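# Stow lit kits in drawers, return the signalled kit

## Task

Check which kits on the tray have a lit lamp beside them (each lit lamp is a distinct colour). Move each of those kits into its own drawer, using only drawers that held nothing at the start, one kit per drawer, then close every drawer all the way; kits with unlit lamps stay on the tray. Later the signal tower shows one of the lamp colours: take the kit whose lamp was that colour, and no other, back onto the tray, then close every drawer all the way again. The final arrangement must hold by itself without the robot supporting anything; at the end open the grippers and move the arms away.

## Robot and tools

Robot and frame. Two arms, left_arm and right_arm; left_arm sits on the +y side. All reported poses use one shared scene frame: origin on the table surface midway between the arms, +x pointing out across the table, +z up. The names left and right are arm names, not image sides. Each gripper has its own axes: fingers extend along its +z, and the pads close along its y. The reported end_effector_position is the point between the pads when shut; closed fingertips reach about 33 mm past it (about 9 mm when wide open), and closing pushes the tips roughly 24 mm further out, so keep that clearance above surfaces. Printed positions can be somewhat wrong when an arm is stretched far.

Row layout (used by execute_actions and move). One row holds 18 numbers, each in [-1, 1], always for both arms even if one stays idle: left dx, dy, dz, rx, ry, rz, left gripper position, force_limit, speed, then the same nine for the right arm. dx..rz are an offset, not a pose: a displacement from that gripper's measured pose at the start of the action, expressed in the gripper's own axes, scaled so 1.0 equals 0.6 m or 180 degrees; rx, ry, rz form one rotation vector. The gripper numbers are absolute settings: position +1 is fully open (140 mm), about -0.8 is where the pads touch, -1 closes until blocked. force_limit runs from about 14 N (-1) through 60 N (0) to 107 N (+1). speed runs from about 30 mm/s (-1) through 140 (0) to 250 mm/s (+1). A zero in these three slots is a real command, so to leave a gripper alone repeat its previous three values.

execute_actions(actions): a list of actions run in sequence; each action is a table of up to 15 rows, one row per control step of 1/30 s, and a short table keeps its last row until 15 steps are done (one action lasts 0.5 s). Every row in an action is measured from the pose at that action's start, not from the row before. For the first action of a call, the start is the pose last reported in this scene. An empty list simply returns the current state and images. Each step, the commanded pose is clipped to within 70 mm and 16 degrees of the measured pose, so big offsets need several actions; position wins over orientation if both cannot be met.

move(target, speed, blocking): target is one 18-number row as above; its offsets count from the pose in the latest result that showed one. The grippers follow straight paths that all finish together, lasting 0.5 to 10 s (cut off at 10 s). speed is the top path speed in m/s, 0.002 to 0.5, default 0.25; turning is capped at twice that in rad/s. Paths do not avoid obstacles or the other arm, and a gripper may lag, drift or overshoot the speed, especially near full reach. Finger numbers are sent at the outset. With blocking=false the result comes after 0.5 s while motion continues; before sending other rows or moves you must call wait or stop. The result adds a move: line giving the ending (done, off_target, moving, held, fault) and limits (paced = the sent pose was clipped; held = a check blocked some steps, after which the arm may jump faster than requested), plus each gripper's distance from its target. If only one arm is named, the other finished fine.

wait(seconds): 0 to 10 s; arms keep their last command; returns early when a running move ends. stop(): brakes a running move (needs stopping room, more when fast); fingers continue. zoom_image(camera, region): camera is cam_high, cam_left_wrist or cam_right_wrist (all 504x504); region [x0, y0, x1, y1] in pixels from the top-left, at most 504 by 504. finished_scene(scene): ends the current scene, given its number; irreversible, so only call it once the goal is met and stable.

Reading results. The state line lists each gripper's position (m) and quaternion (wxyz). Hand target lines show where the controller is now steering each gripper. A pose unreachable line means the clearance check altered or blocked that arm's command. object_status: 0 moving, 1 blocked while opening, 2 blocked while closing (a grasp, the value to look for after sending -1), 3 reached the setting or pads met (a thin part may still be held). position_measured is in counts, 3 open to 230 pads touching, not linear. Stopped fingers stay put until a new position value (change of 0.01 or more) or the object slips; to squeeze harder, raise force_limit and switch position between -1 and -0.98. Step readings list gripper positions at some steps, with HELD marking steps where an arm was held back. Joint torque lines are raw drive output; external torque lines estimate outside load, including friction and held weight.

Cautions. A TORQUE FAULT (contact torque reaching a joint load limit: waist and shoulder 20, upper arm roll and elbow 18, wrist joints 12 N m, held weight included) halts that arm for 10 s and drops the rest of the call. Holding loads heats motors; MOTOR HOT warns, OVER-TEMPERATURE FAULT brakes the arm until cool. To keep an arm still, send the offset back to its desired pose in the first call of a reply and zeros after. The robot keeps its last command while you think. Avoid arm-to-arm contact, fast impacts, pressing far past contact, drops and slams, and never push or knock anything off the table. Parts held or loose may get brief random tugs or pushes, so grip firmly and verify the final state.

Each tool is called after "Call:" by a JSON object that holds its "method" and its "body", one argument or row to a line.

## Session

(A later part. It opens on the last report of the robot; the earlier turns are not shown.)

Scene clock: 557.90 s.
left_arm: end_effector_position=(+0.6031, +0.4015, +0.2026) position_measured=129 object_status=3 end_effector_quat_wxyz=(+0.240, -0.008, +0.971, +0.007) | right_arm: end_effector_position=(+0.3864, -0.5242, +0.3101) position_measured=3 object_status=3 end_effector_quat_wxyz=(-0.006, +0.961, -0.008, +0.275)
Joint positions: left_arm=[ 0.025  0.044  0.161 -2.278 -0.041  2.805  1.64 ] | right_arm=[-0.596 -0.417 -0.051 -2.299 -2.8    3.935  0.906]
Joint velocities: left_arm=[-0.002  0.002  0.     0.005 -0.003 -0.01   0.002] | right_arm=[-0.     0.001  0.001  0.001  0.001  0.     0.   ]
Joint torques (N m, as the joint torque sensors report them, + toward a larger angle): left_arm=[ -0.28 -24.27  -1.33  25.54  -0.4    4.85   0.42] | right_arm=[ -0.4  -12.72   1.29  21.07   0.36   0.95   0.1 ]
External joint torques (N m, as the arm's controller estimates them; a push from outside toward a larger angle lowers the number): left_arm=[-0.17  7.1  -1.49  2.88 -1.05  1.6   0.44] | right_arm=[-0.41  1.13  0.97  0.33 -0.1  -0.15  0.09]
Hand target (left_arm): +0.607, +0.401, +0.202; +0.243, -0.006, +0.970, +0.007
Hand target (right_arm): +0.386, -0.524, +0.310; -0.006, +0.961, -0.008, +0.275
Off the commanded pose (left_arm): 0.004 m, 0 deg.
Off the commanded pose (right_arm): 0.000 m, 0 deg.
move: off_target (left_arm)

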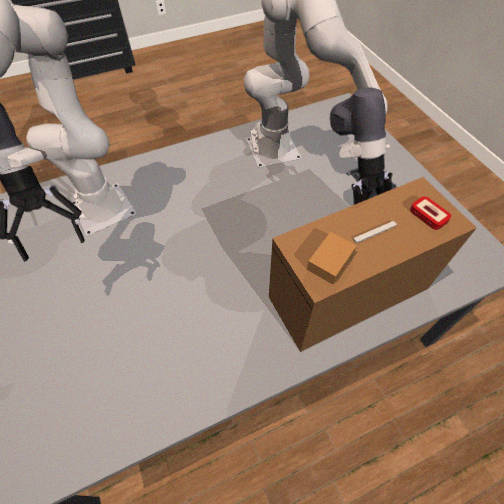

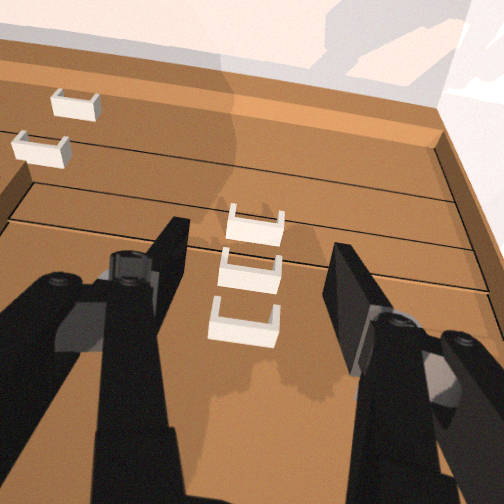

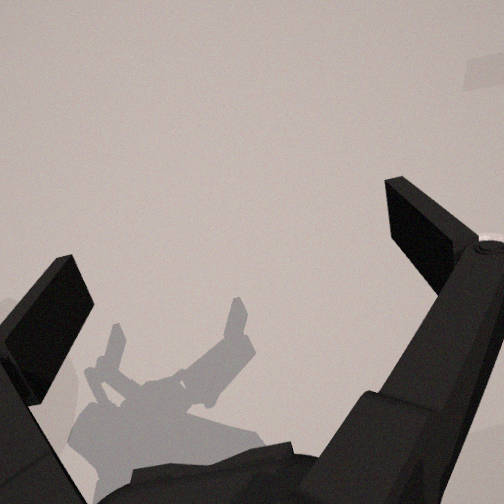

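Call:
{"method": "move", "body": {
  "target": [0.25,-0.1,-0.17,0,0,0,0,0,0,0,0,0,0,0,0,1,0,0]
}}

Call:
{"method": "zoom_image", "body": {
  "camera": "cam_left_wrist",
  "region": [0,200,504,504]
}}

Scene clock: 561.03 s.
left_arm: end_effector_position=(+0.4259, +0.3389, +0.2250) position_measured=129 object_status=3 end_effector_quat_wxyz=(+0.243, -0.001, +0.970, +0.012) | right_arm: end_effector_position=(+0.3864, -0.5242, +0.3101) position_measured=3 object_status=3 end_effector_quat_wxyz=(-0.006, +0.961, -0.008, +0.275)
Joint positions: left_arm=[ 0.094 -0.546 -0.039 -2.805  0.106  2.745  1.403] | right_arm=[-0.596 -0.417 -0.051 -2.299 -2.8    3.935  0.906]
Joint velocities: left_arm=[ 0.001 -0.001 -0.002  0.    -0.002 -0.006 -0.023] | right_arm=[-0.001 -0.    -0.001 -0.     0.001 -0.     0.   ]
Joint torques (N m, as the joint torque sensors report them, + toward a larger angle): left_arm=[  2.63 -12.91  -1.66  21.35  -0.75   2.82  -0.05] | right_arm=[ -0.46 -12.97   1.22  20.8    0.39   0.94   0.11]
External joint torques (N m, as the arm's controller estimates them; a push from outside toward a larger angle lowers the number): left_arm=[ 2.6  -0.63 -1.74 -2.16 -1.24 -0.46 -0.04] | right_arm=[-0.42  0.92  0.96  0.05 -0.06 -0.17  0.1 ]
Hand target (left_arm): +0.424, +0.340, +0.224; +0.241, -0.009, +0.971, +0.011
Hand target (right_arm): +0.386, -0.524, +0.310; -0.006, +0.961, -0.008, +0.275
Off the commanded pose (left_arm): 0.003 m, 1 deg.
Off the commanded pose (right_arm): 0.000 m, 0 deg.
move: done

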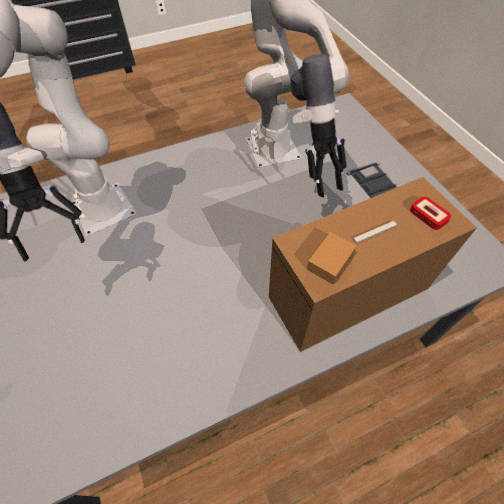

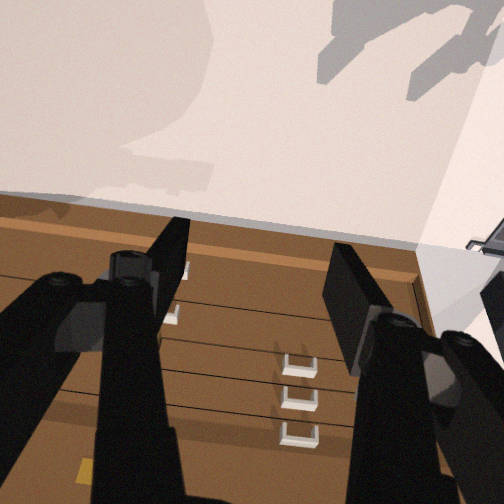

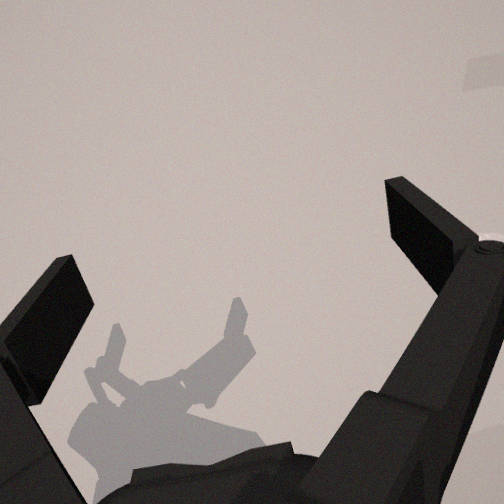

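Region (0, 200, 504, 504) of cam_left_wrist's 504x504 image, scaled by 1.000; it fills the top 304 rows of this view, and the rest is white.

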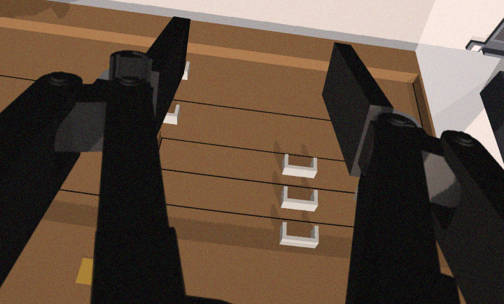

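Call:
{"method": "finished_scene", "body": {
  "scene": 1
}}

The scene is finished: the task was done.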